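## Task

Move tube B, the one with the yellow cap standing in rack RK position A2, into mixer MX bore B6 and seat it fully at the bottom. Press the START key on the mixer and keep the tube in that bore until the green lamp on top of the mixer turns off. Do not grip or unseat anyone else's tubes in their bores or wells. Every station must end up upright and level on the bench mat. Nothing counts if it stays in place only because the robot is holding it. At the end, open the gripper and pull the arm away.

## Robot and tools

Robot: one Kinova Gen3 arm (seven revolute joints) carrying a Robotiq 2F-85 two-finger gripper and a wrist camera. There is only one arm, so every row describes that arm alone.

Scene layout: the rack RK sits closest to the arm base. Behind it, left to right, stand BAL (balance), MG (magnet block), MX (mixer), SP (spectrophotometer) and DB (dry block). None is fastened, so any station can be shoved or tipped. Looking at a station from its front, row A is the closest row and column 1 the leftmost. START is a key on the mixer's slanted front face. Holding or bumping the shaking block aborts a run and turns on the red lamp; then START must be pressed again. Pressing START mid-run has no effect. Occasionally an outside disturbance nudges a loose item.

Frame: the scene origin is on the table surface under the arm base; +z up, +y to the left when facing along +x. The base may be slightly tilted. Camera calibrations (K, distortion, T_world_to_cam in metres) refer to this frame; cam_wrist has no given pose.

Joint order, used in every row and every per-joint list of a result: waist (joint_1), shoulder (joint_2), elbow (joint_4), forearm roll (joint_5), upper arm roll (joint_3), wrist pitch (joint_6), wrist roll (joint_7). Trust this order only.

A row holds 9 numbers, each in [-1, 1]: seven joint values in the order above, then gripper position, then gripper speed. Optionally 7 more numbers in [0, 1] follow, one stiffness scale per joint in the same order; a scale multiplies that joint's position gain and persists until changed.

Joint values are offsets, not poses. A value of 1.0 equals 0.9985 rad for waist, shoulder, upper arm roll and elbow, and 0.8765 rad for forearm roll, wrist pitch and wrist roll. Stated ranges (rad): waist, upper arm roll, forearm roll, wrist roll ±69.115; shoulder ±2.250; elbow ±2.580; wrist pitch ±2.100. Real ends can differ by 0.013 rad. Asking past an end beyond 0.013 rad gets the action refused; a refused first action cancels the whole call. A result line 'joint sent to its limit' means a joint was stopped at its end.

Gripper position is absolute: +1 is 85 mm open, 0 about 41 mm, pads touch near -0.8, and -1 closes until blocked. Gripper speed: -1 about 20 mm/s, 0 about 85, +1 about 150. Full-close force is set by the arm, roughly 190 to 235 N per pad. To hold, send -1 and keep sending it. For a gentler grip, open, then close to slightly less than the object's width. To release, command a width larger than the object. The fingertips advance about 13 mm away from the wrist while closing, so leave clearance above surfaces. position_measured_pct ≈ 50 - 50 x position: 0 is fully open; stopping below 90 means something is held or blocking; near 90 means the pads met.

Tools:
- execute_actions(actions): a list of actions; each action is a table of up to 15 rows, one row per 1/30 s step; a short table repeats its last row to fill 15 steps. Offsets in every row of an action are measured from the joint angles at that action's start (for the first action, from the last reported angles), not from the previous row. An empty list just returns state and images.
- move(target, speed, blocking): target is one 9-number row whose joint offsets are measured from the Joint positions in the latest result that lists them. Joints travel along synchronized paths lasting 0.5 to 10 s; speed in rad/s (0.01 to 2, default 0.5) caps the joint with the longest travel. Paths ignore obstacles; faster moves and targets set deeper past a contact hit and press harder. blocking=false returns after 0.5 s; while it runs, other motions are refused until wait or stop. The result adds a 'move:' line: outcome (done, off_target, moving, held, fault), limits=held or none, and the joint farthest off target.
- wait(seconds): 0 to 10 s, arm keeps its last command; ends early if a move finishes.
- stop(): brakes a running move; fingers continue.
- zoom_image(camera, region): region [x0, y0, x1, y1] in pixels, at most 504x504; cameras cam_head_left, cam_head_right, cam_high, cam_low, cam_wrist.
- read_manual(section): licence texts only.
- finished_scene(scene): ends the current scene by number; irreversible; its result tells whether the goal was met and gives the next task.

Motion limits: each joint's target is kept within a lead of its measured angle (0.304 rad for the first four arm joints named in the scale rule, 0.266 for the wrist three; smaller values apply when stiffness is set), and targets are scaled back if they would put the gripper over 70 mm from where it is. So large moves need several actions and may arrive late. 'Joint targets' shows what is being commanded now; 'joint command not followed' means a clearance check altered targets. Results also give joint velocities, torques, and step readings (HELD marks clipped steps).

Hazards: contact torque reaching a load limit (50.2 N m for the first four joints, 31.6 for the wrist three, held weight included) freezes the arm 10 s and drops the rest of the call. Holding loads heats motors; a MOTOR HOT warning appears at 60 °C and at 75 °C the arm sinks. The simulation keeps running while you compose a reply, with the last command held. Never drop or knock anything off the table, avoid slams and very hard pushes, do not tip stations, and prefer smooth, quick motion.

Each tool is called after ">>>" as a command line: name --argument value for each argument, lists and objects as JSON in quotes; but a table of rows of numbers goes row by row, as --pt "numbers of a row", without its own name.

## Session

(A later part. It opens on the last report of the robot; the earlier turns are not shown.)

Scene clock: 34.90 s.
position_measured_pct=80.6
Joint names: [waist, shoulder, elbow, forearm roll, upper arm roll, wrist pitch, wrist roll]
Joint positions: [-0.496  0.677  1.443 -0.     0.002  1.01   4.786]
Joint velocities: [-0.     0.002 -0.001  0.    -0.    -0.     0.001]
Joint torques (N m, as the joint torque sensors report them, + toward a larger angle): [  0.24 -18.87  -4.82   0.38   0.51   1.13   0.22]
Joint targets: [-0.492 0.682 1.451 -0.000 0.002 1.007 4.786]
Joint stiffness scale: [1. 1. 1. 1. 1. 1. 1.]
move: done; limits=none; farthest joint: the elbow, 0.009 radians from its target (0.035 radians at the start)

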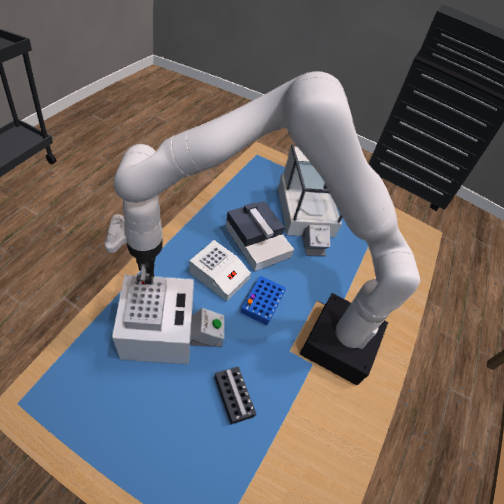

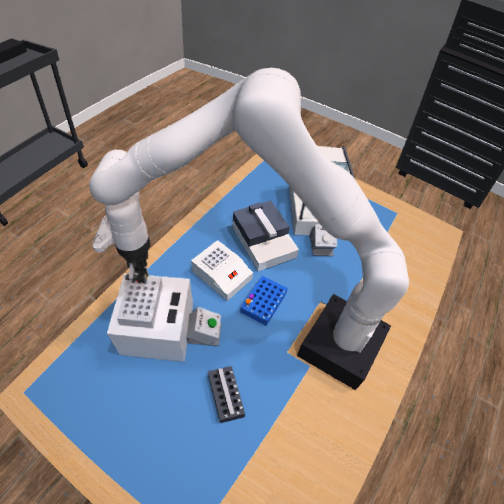

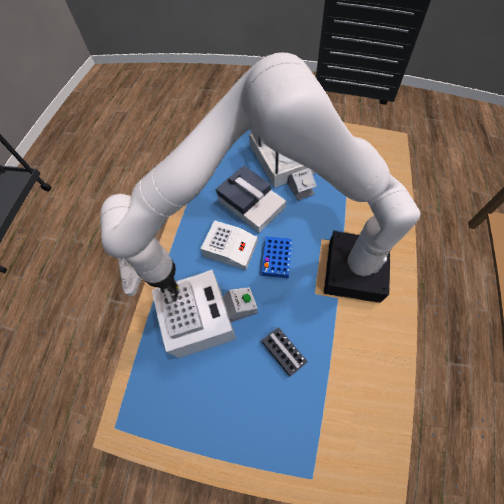

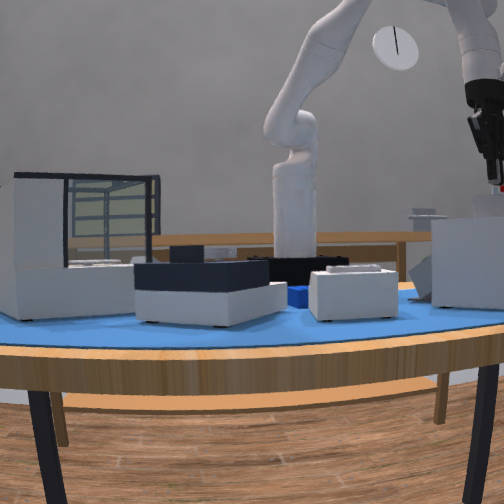

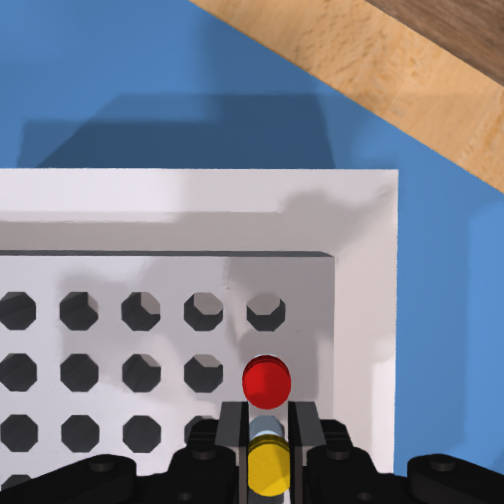

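>>> move --target '[0,0,0,0,0,0,0,-0.4,-0.5]'

>>> move --target '[0,-0.025,-0.015,0,0,0.057,0,-0.4,0]' --speed 0.08

Scene clock: 38.73 s.
position_measured_pct=69.8
Joint names: [waist, shoulder, elbow, forearm roll, upper arm roll, wrist pitch, wrist roll]
Joint positions: [-0.496  0.678  1.443 -0.     0.002  1.01   4.786]
Joint velocities: [-0.    -0.    -0.001  0.     0.     0.    -0.001]
Joint torques (N m, as the joint torque sensors report them, + toward a larger angle): [ -0.07 -20.5   -6.9    0.3    0.21   0.     0.17]
Joint targets: [-0.496 0.677 1.443 -0.000 0.002 1.010 4.786]
Joint stiffness scale: [1. 1. 1. 1. 1. 1. 1.]
move: done; limits=none; farthest joint: the shoulder, 0.001 radians from its target (0.001 radians at the start)

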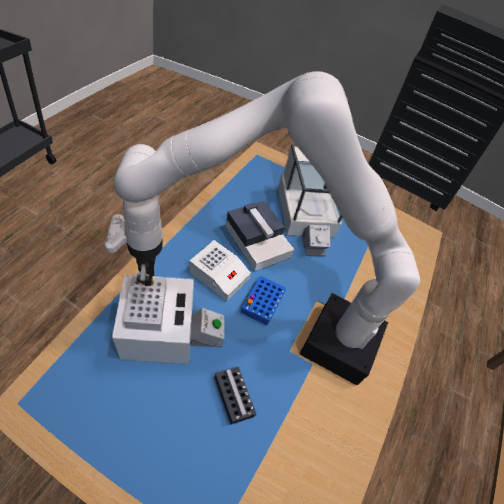

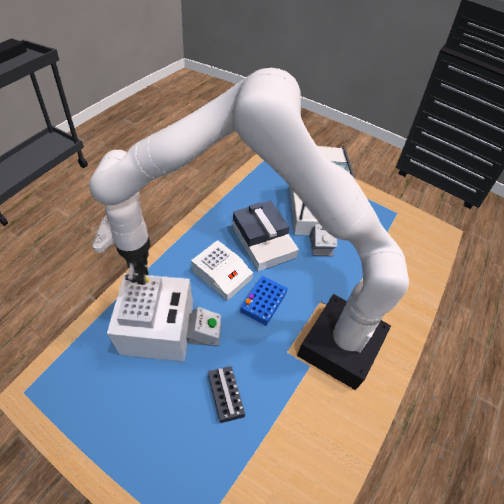

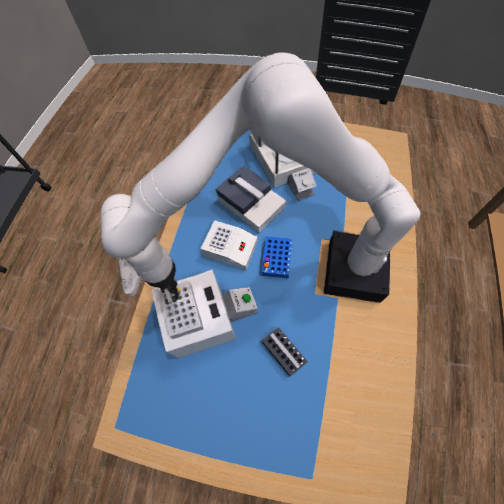

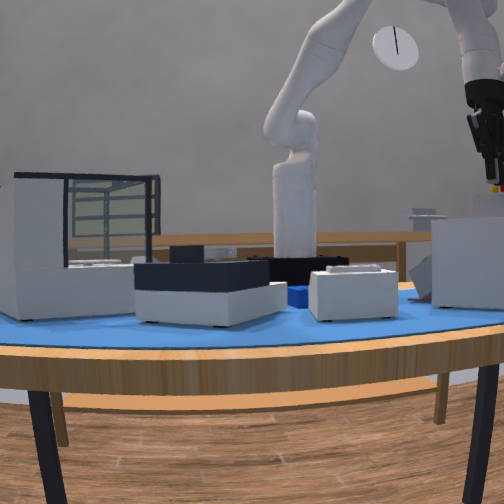

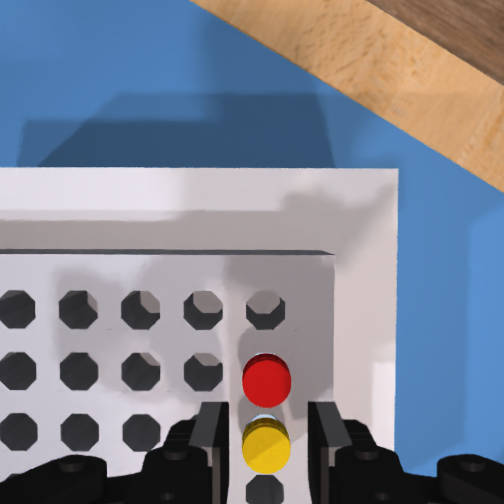

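Scene clock: 39.70 s.
position_measured_pct=69.8
Joint names: [waist, shoulder, elbow, forearm roll, upper arm roll, wrist pitch, wrist roll]
Joint positions: [-0.496  0.656  1.433 -0.     0.002  1.052  4.786]
Joint velocities: [-0.    -0.002 -0.     0.001 -0.     0.001 -0.   ]
Joint torques (N m, as the joint torque sensors report them, + toward a larger angle): [  0.   -20.01  -6.96   0.25   0.09   0.03   0.17]
Joint targets: [-0.496 0.653 1.428 -0.000 0.002 1.060 4.786]
Joint stiffness scale: [1. 1. 1. 1. 1. 1. 1.]
move: done; limits=none; farthest joint: the wrist pitch, 0.008 radians from its target (0.050 radians at the start)

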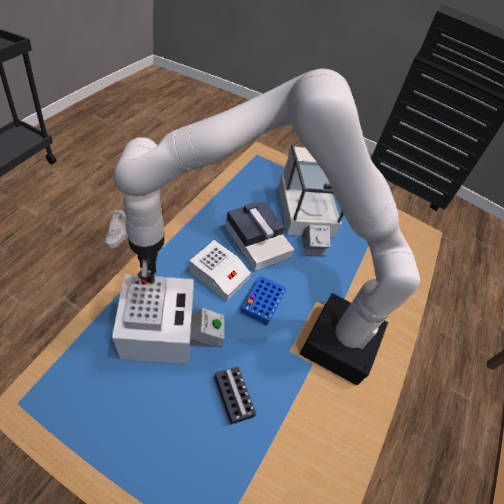

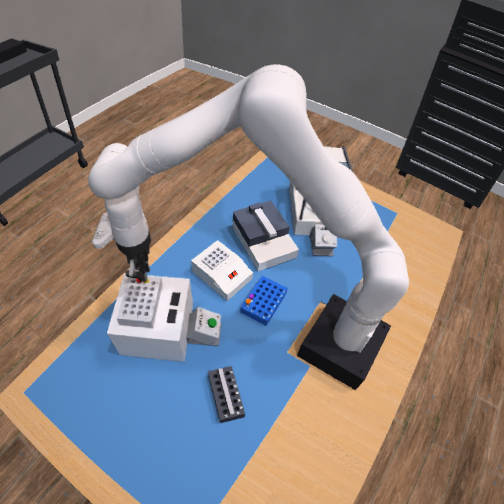

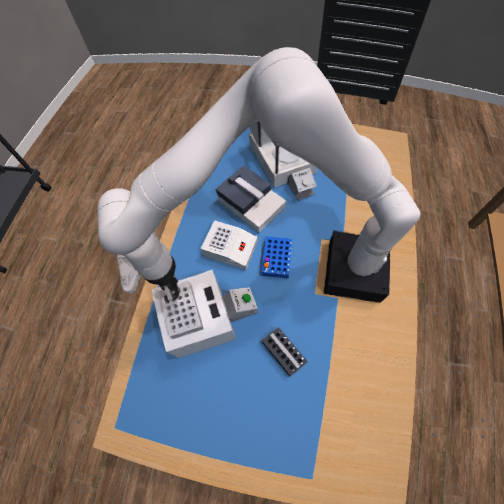

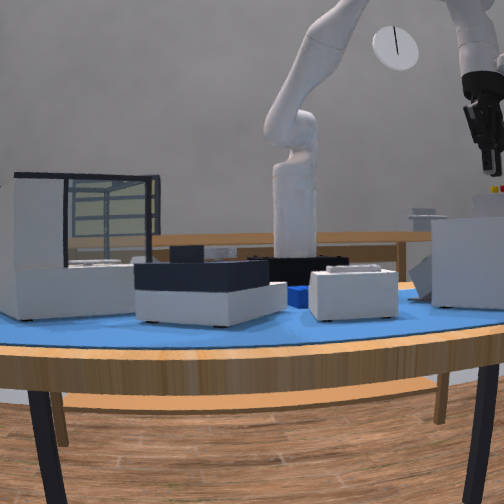

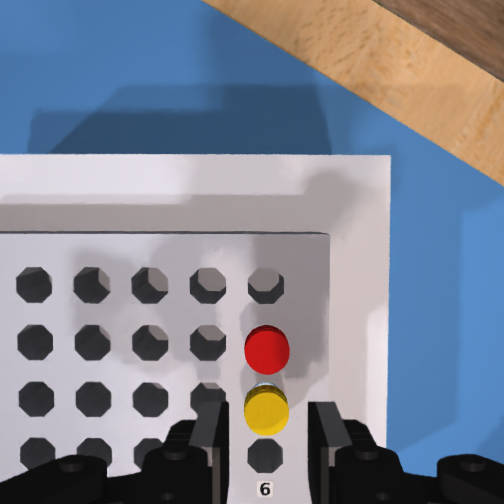

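>>> move --target '[0,0.026,0.035,0,0,-0.069,0,-0.85,0.5]' --speed 0.04

Scene clock: 43.03 s.
position_measured_pct=90.5
Joint names: [waist, shoulder, elbow, forearm roll, upper arm roll, wrist pitch, wrist roll]
Joint positions: [-0.496  0.675  1.46  -0.     0.002  1.     4.786]
Joint velocities: [-0.     0.    -0.001  0.001  0.001  0.    -0.001]
Joint torques (N m, as the joint torque sensors report them, + toward a larger angle): [  0.05 -16.15  -5.21   0.38   0.12  -0.35   0.11]
Joint targets: [-0.496 0.682 1.468 -0.000 0.002 0.992 4.786]
Joint stiffness scale: [1. 1. 1. 1. 1. 1. 1.]
move: done; limits=none; farthest joint: the wrist pitch, 0.009 radians from its target (0.061 radians at the start)

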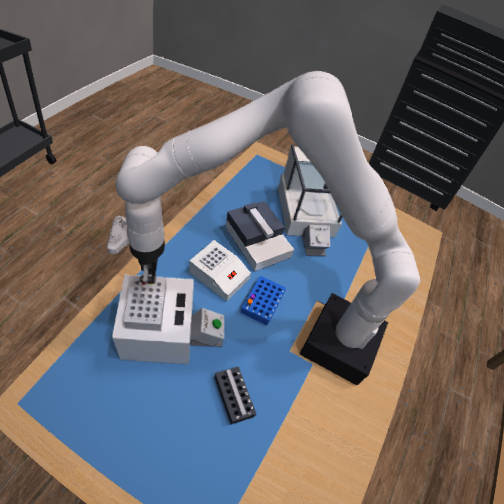

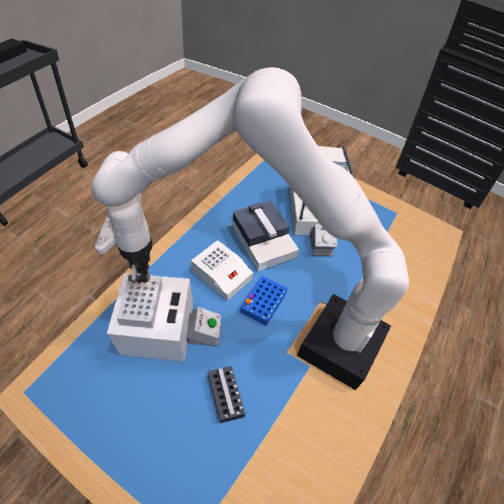

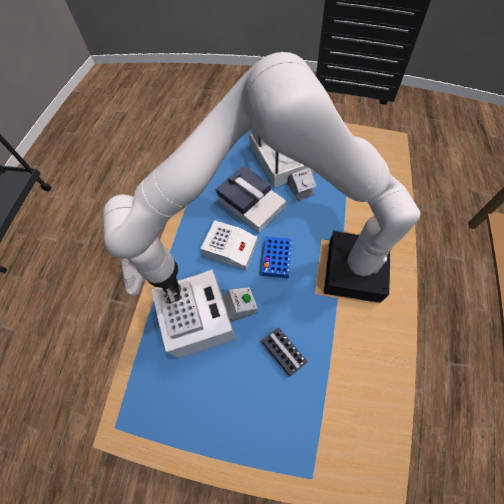

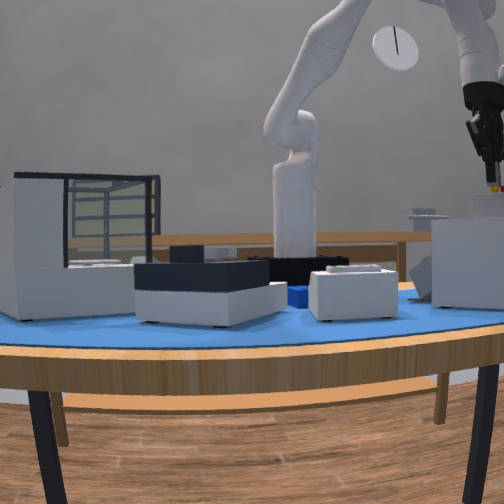

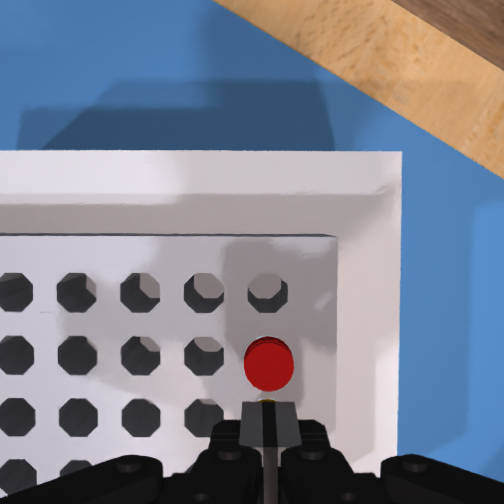

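>>> move --target '[0,-0.06,-0.02,0,0,0.08,0,-0.85,0]' --speed 0.15

>>> move --target '[-0.105,-0.36,0.56,0,0,-0.27,-0.1,-0.85,0]' --speed 0.6

>>> move --target '[0,0.28,0.398,0,0,-0.97,0,-0.85,0]' --speed 0.7

Scene clock: 50.20 s.
position_measured_pct=90.5
Joint names: [waist, shoulder, elbow, forearm roll, upper arm roll, wrist pitch, wrist roll]
Joint positions: [-0.496  0.619  1.445 -0.     0.002  1.063  4.786]
Joint velocities: [ 0.002 -0.003  0.     0.    -0.     0.001  0.002]
Joint torques (N m, as the joint torque sensors report them, + toward a larger angle): [  0.01 -19.55  -7.02   0.2    0.23  -0.07   0.2 ]
Joint targets: [-0.496 0.615 1.440 -0.000 0.002 1.071 4.786]
Joint stiffness scale: [1. 1. 1. 1. 1. 1. 1.]
move: done; limits=none; farthest joint: the wrist pitch, 0.007 radians from its target (0.070 radians at the start)

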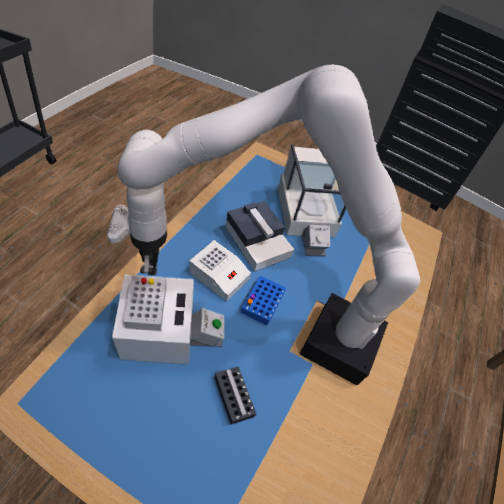

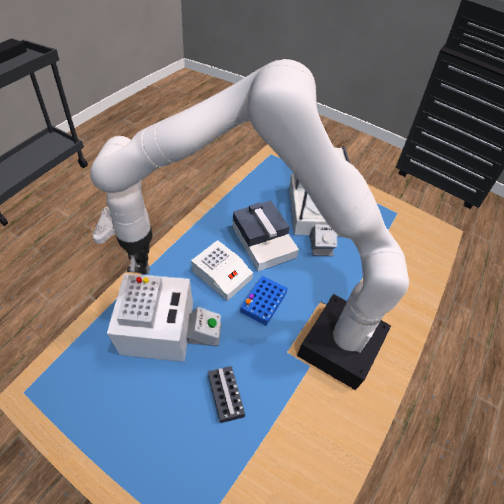

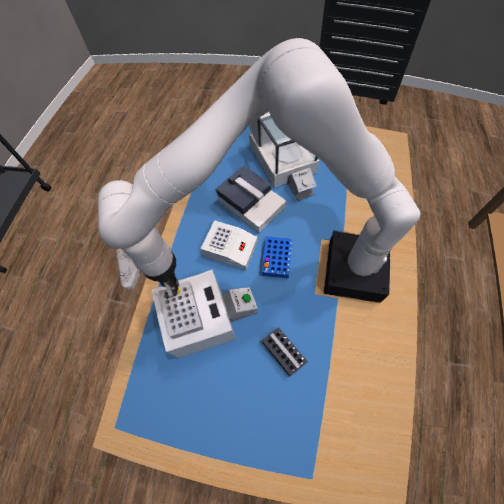

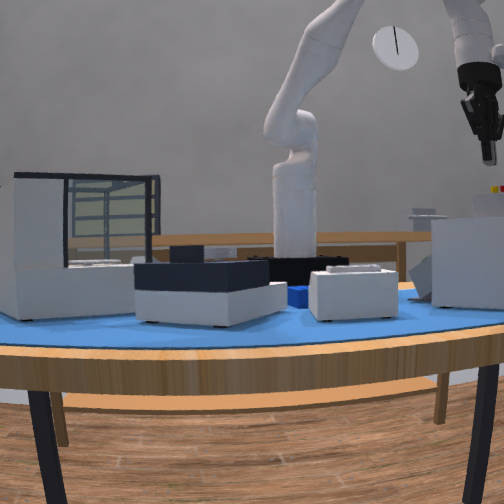

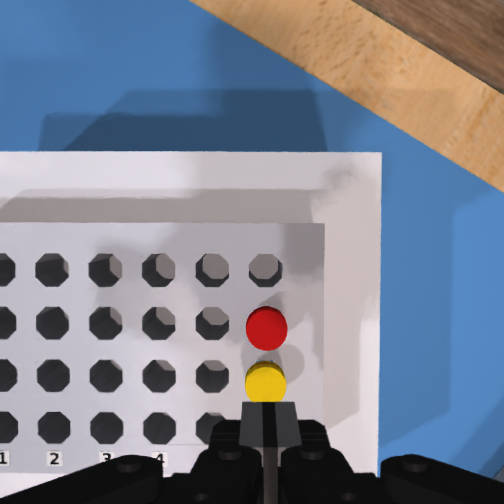

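Scene clock: 51.77 s.
position_measured_pct=90.5
Joint names: [waist, shoulder, elbow, forearm roll, upper arm roll, wrist pitch, wrist roll]
Joint positions: [-0.597  0.262  2.    -0.     0.002  0.834  4.709]
Joint velocities: [-0.001 -0.002 -0.     0.    -0.    -0.    -0.   ]
Joint torques (N m, as the joint torque sensors report them, + toward a larger angle): [ -0.06 -12.23  -6.14   0.24   0.01  -0.1    0.1 ]
Joint targets: [-0.601 0.259 2.004 -0.000 0.002 0.827 4.698]
Joint stiffness scale: [1. 1. 1. 1. 1. 1. 1.]
move: off_target; limits=none; farthest joint: the wrist roll, 0.011 radians from its target (0.088 radians at the start)

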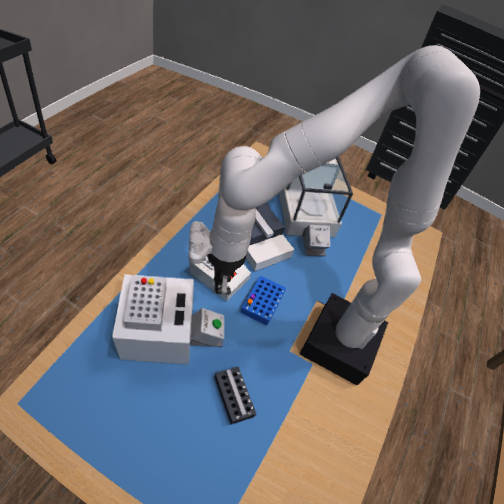

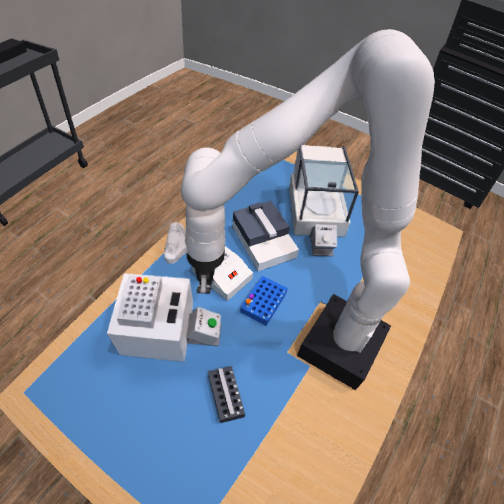

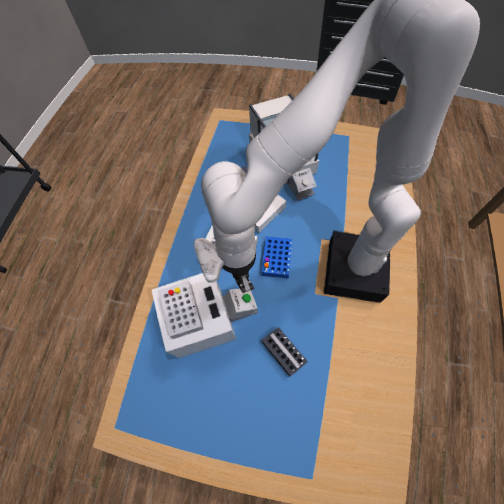

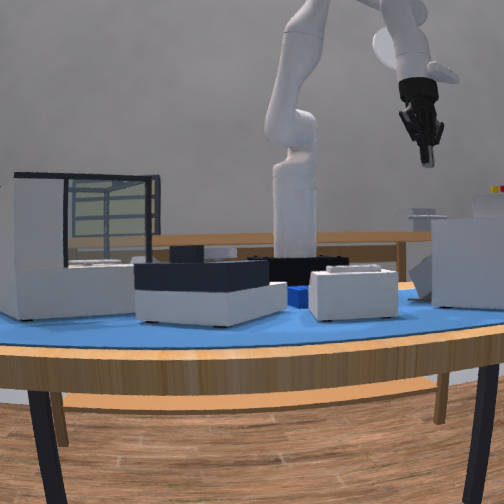

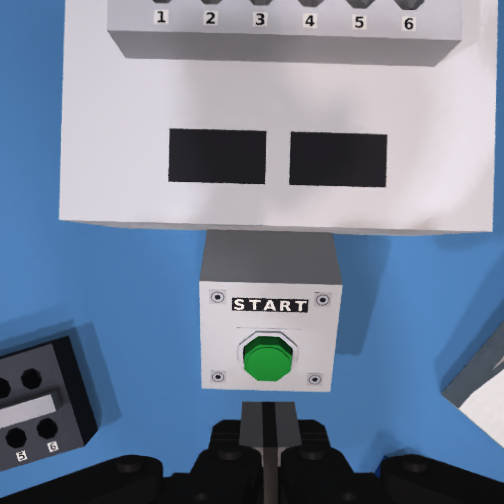

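Scene clock: 53.57 s.
position_measured_pct=90.5
Joint names: [waist, shoulder, elbow, forearm roll, upper arm roll, wrist pitch, wrist roll]
Joint positions: [-0.597  0.539  2.392 -0.     0.002 -0.009  4.709]
Joint velocities: [ 0.001  0.003 -0.     0.    -0.     0.     0.   ]
Joint torques (N m, as the joint torque sensors report them, + toward a larger angle): [ -0.14 -13.42  -1.92   0.17   0.02  -0.6    0.13]
Joint targets: [-0.597 0.542 2.397 -0.000 0.002 -0.016 4.709]
Joint stiffness scale: [1. 1. 1. 1. 1. 1. 1.]
move: done; limits=none; farthest joint: the wrist pitch, 0.007 radians from its target (0.850 radians at the start)

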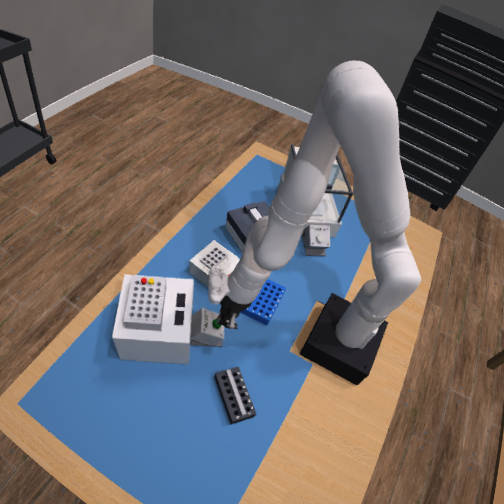

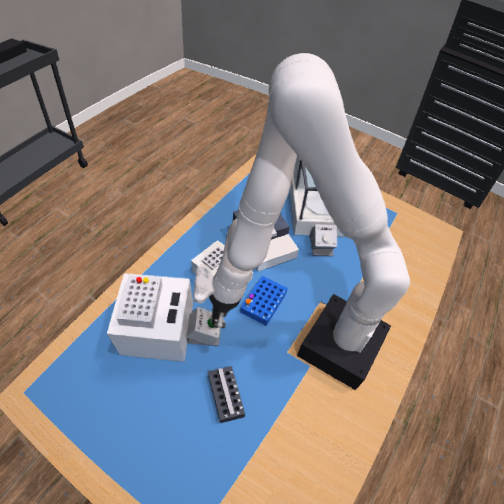

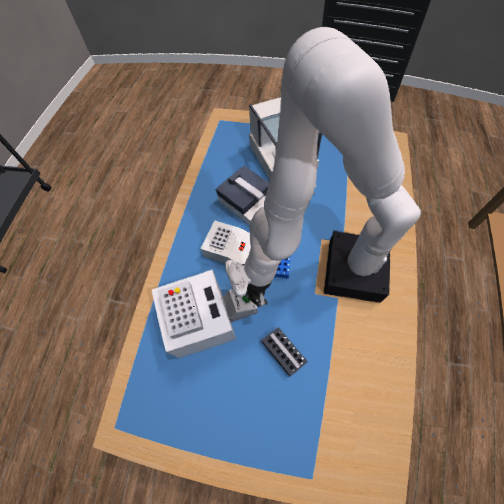

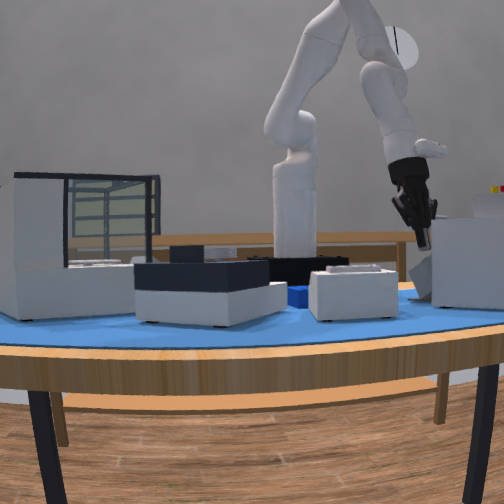

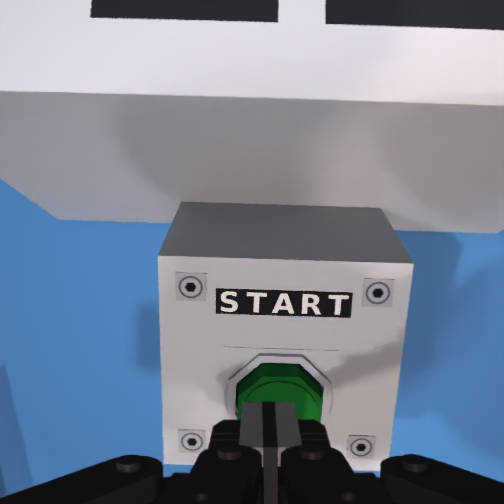

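>>> move --target '[0.016,0.064,-0.006,0,0,-0.075,0,-0.85,0]' --speed 0.05

Scene clock: 59.33 s.
position_measured_pct=90.5
Joint names: [waist, shoulder, elbow, forearm roll, upper arm roll, wrist pitch, wrist roll]
Joint positions: [-0.585  0.598  2.391 -0.     0.002 -0.068  4.709]
Joint velocities: [-0.002  0.002 -0.001 -0.001 -0.     0.    -0.002]
Joint torques (N m, as the joint torque sensors report them, + toward a larger angle): [  0.36 -12.66  -1.42   0.2    0.67  -0.64   0.11]
Joint targets: [-0.581 0.603 2.386 -0.000 0.002 -0.075 4.709]
Joint stiffness scale: [1. 1. 1. 1. 1. 1. 1.]
move: done; limits=none; farthest joint: the wrist pitch, 0.007 radians from its target (0.066 radians at the start)

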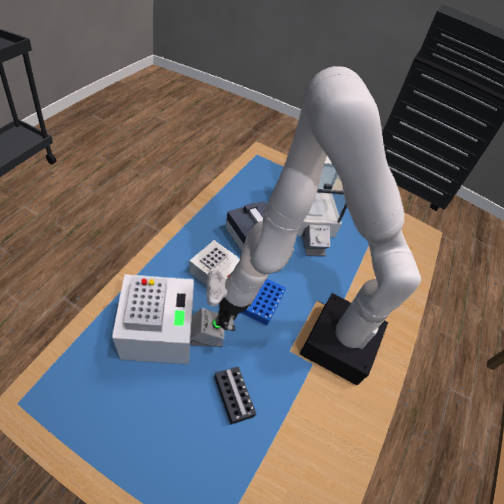

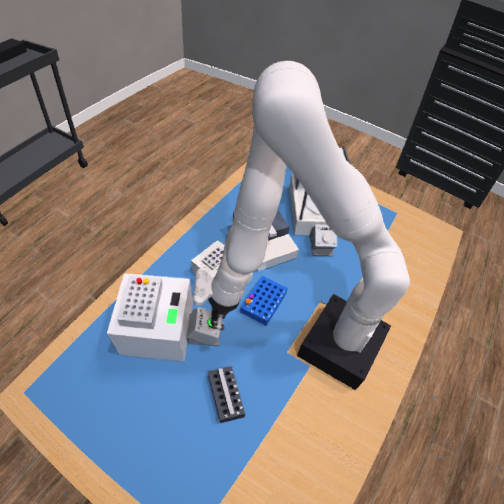

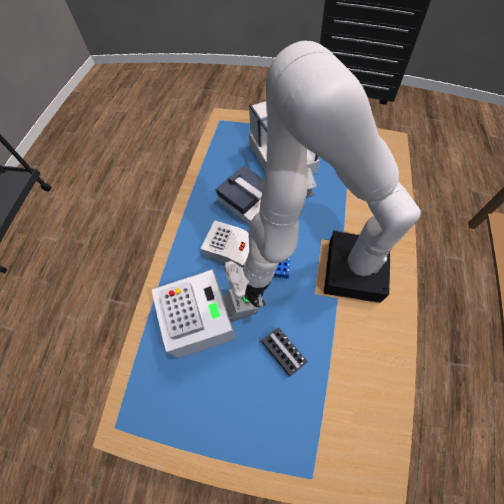

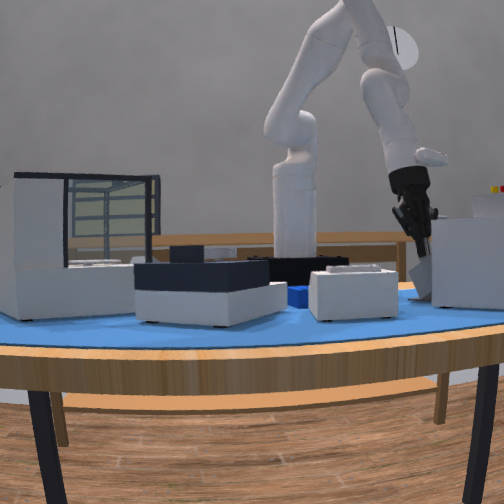

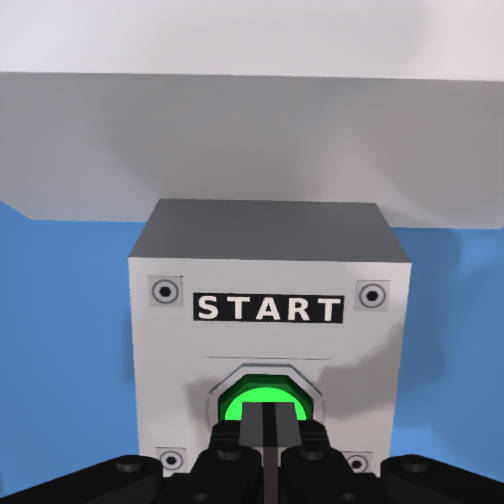

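>>> move --target '[0,-0.35,0,0,0,0.55,0,-0.85,0]' --speed 0.4

>>> wait --seconds 10

>>> wait --seconds 8

Scene clock: 63.43 s.
position_measured_pct=90.5
Joint names: [waist, shoulder, elbow, forearm roll, upper arm roll, wrist pitch, wrist roll]
Joint positions: [-0.585  0.251  2.391 -0.     0.002  0.407  4.709]
Joint velocities: [-0.001 -0.003  0.001 -0.001  0.     0.001 -0.   ]
Joint torques (N m, as the joint torque sensors report them, + toward a larger angle): [ -0.09 -10.02  -3.81   0.16  -0.15  -0.26   0.15]
Joint targets: [-0.585 0.248 2.391 -0.000 0.002 0.415 4.709]
Joint stiffness scale: [1. 1. 1. 1. 1. 1. 1.]
move: done; limits=none; farthest joint: the wrist pitch, 0.007 radians from its target (0.482 radians at the start)

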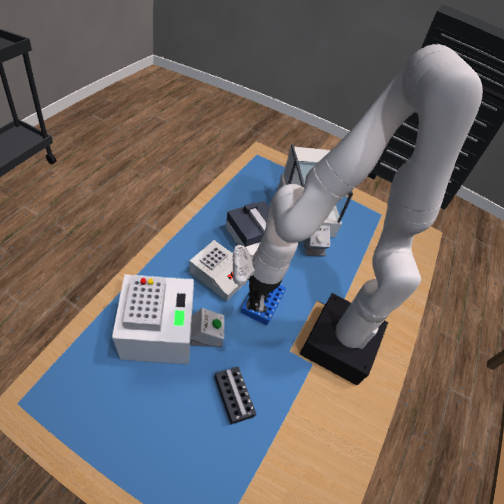

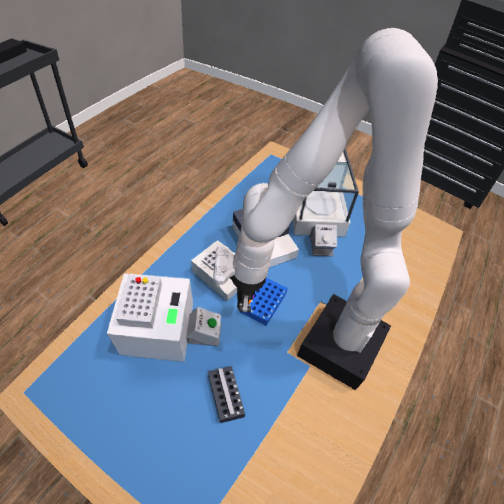

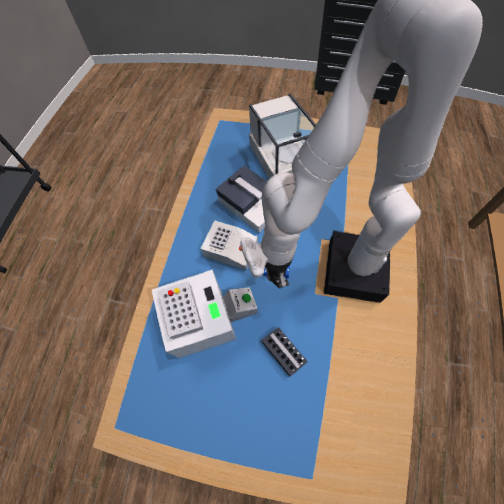

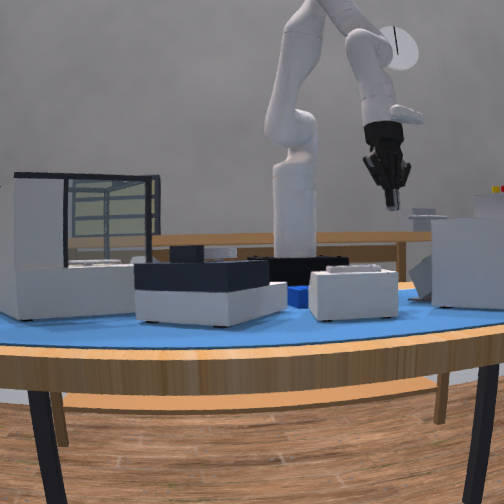

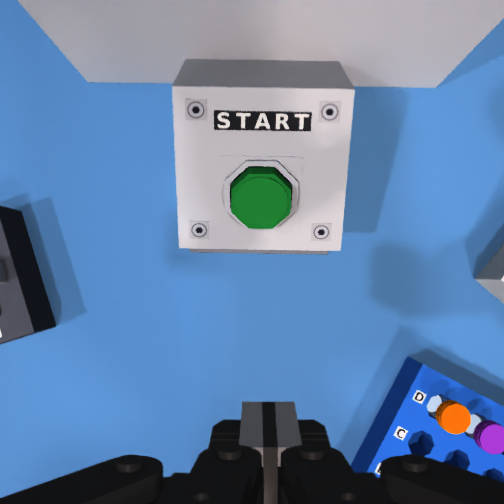

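Scene clock: 73.43 s.
position_measured_pct=90.5
Joint names: [waist, shoulder, elbow, forearm roll, upper arm roll, wrist pitch, wrist roll]
Joint positions: [-0.585  0.251  2.391 -0.     0.002  0.407  4.709]
Joint velocities: [-0.    -0.001  0.    -0.    -0.     0.    -0.001]
Joint torques (N m, as the joint torque sensors report them, + toward a larger angle): [ -0.13 -10.16  -3.82   0.24  -0.08  -0.28   0.1 ]
Joint targets: [-0.585 0.248 2.391 -0.000 0.002 0.415 4.709]
Joint stiffness scale: [1. 1. 1. 1. 1. 1. 1.]
wait: 10.00 s; at rest by 0.17 s

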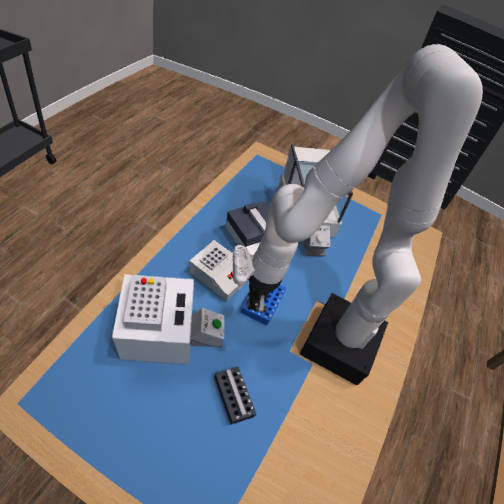

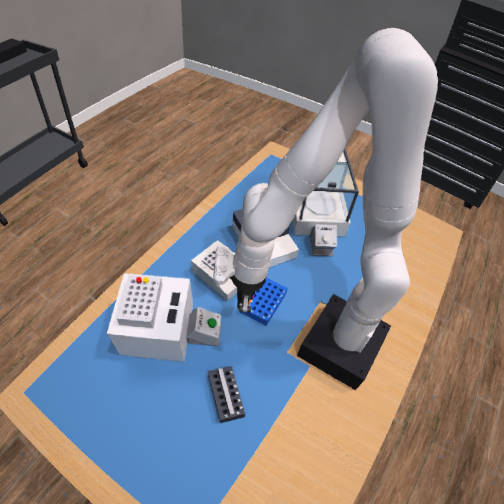

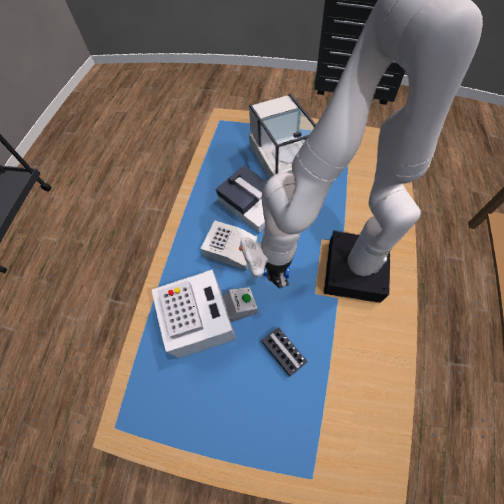

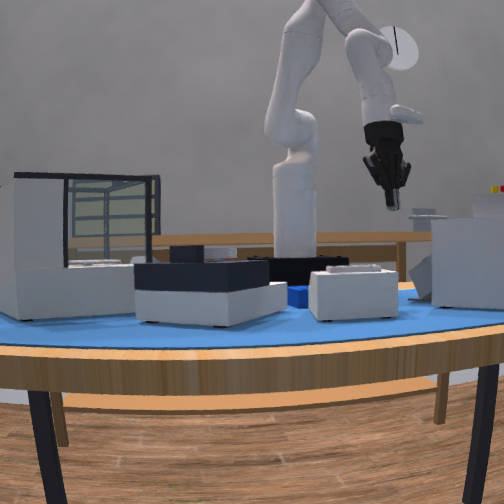

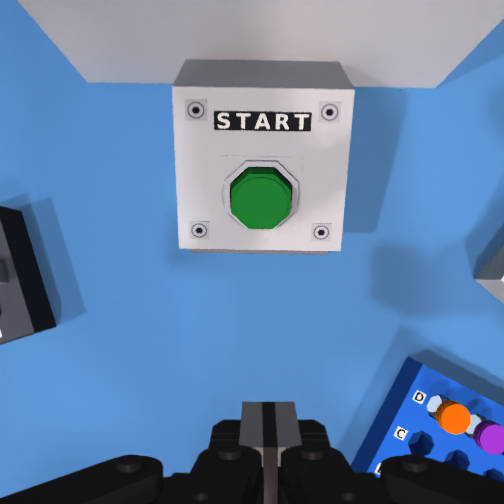

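Scene clock: 81.43 s.
position_measured_pct=90.5
Joint names: [waist, shoulder, elbow, forearm roll, upper arm roll, wrist pitch, wrist roll]
Joint positions: [-0.585  0.251  2.391 -0.     0.002  0.407  4.709]
Joint velocities: [-0.    -0.001 -0.001  0.001  0.     0.    -0.   ]
Joint torques (N m, as the joint torque sensors report them, + toward a larger angle): [ 0.02 -9.94 -3.78  0.2  -0.15 -0.16  0.07]
Joint targets: [-0.585 0.248 2.391 -0.000 0.002 0.415 4.709]
Joint stiffness scale: [1. 1. 1. 1. 1. 1. 1.]
wait: 8.00 s; at rest by 0.17 s

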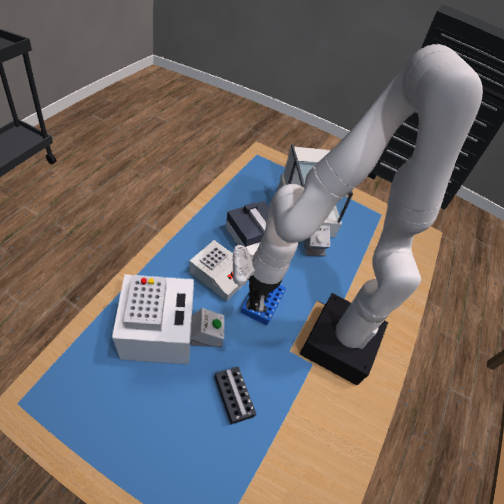

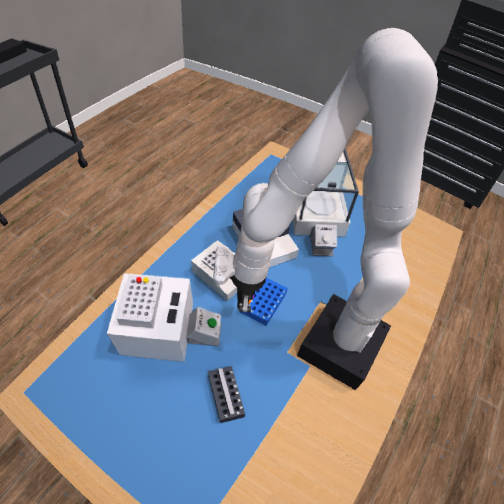

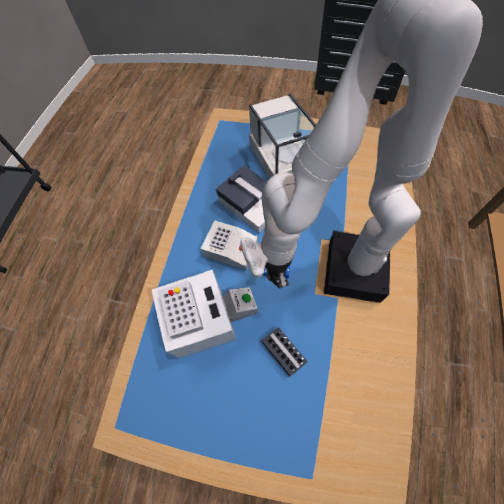

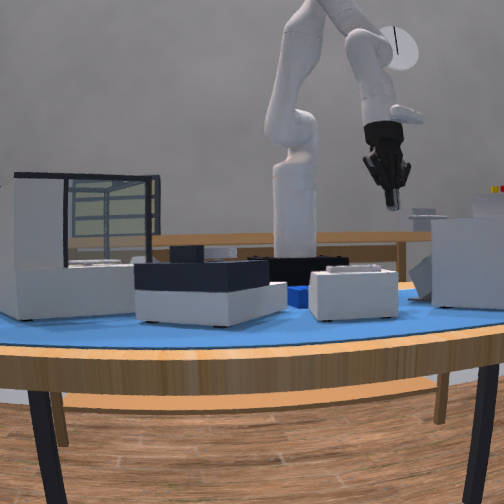

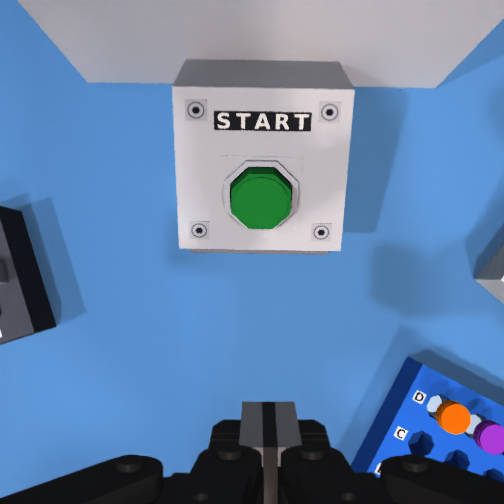

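>>> finished_scene --scene 2

The scene is finished: the task was done.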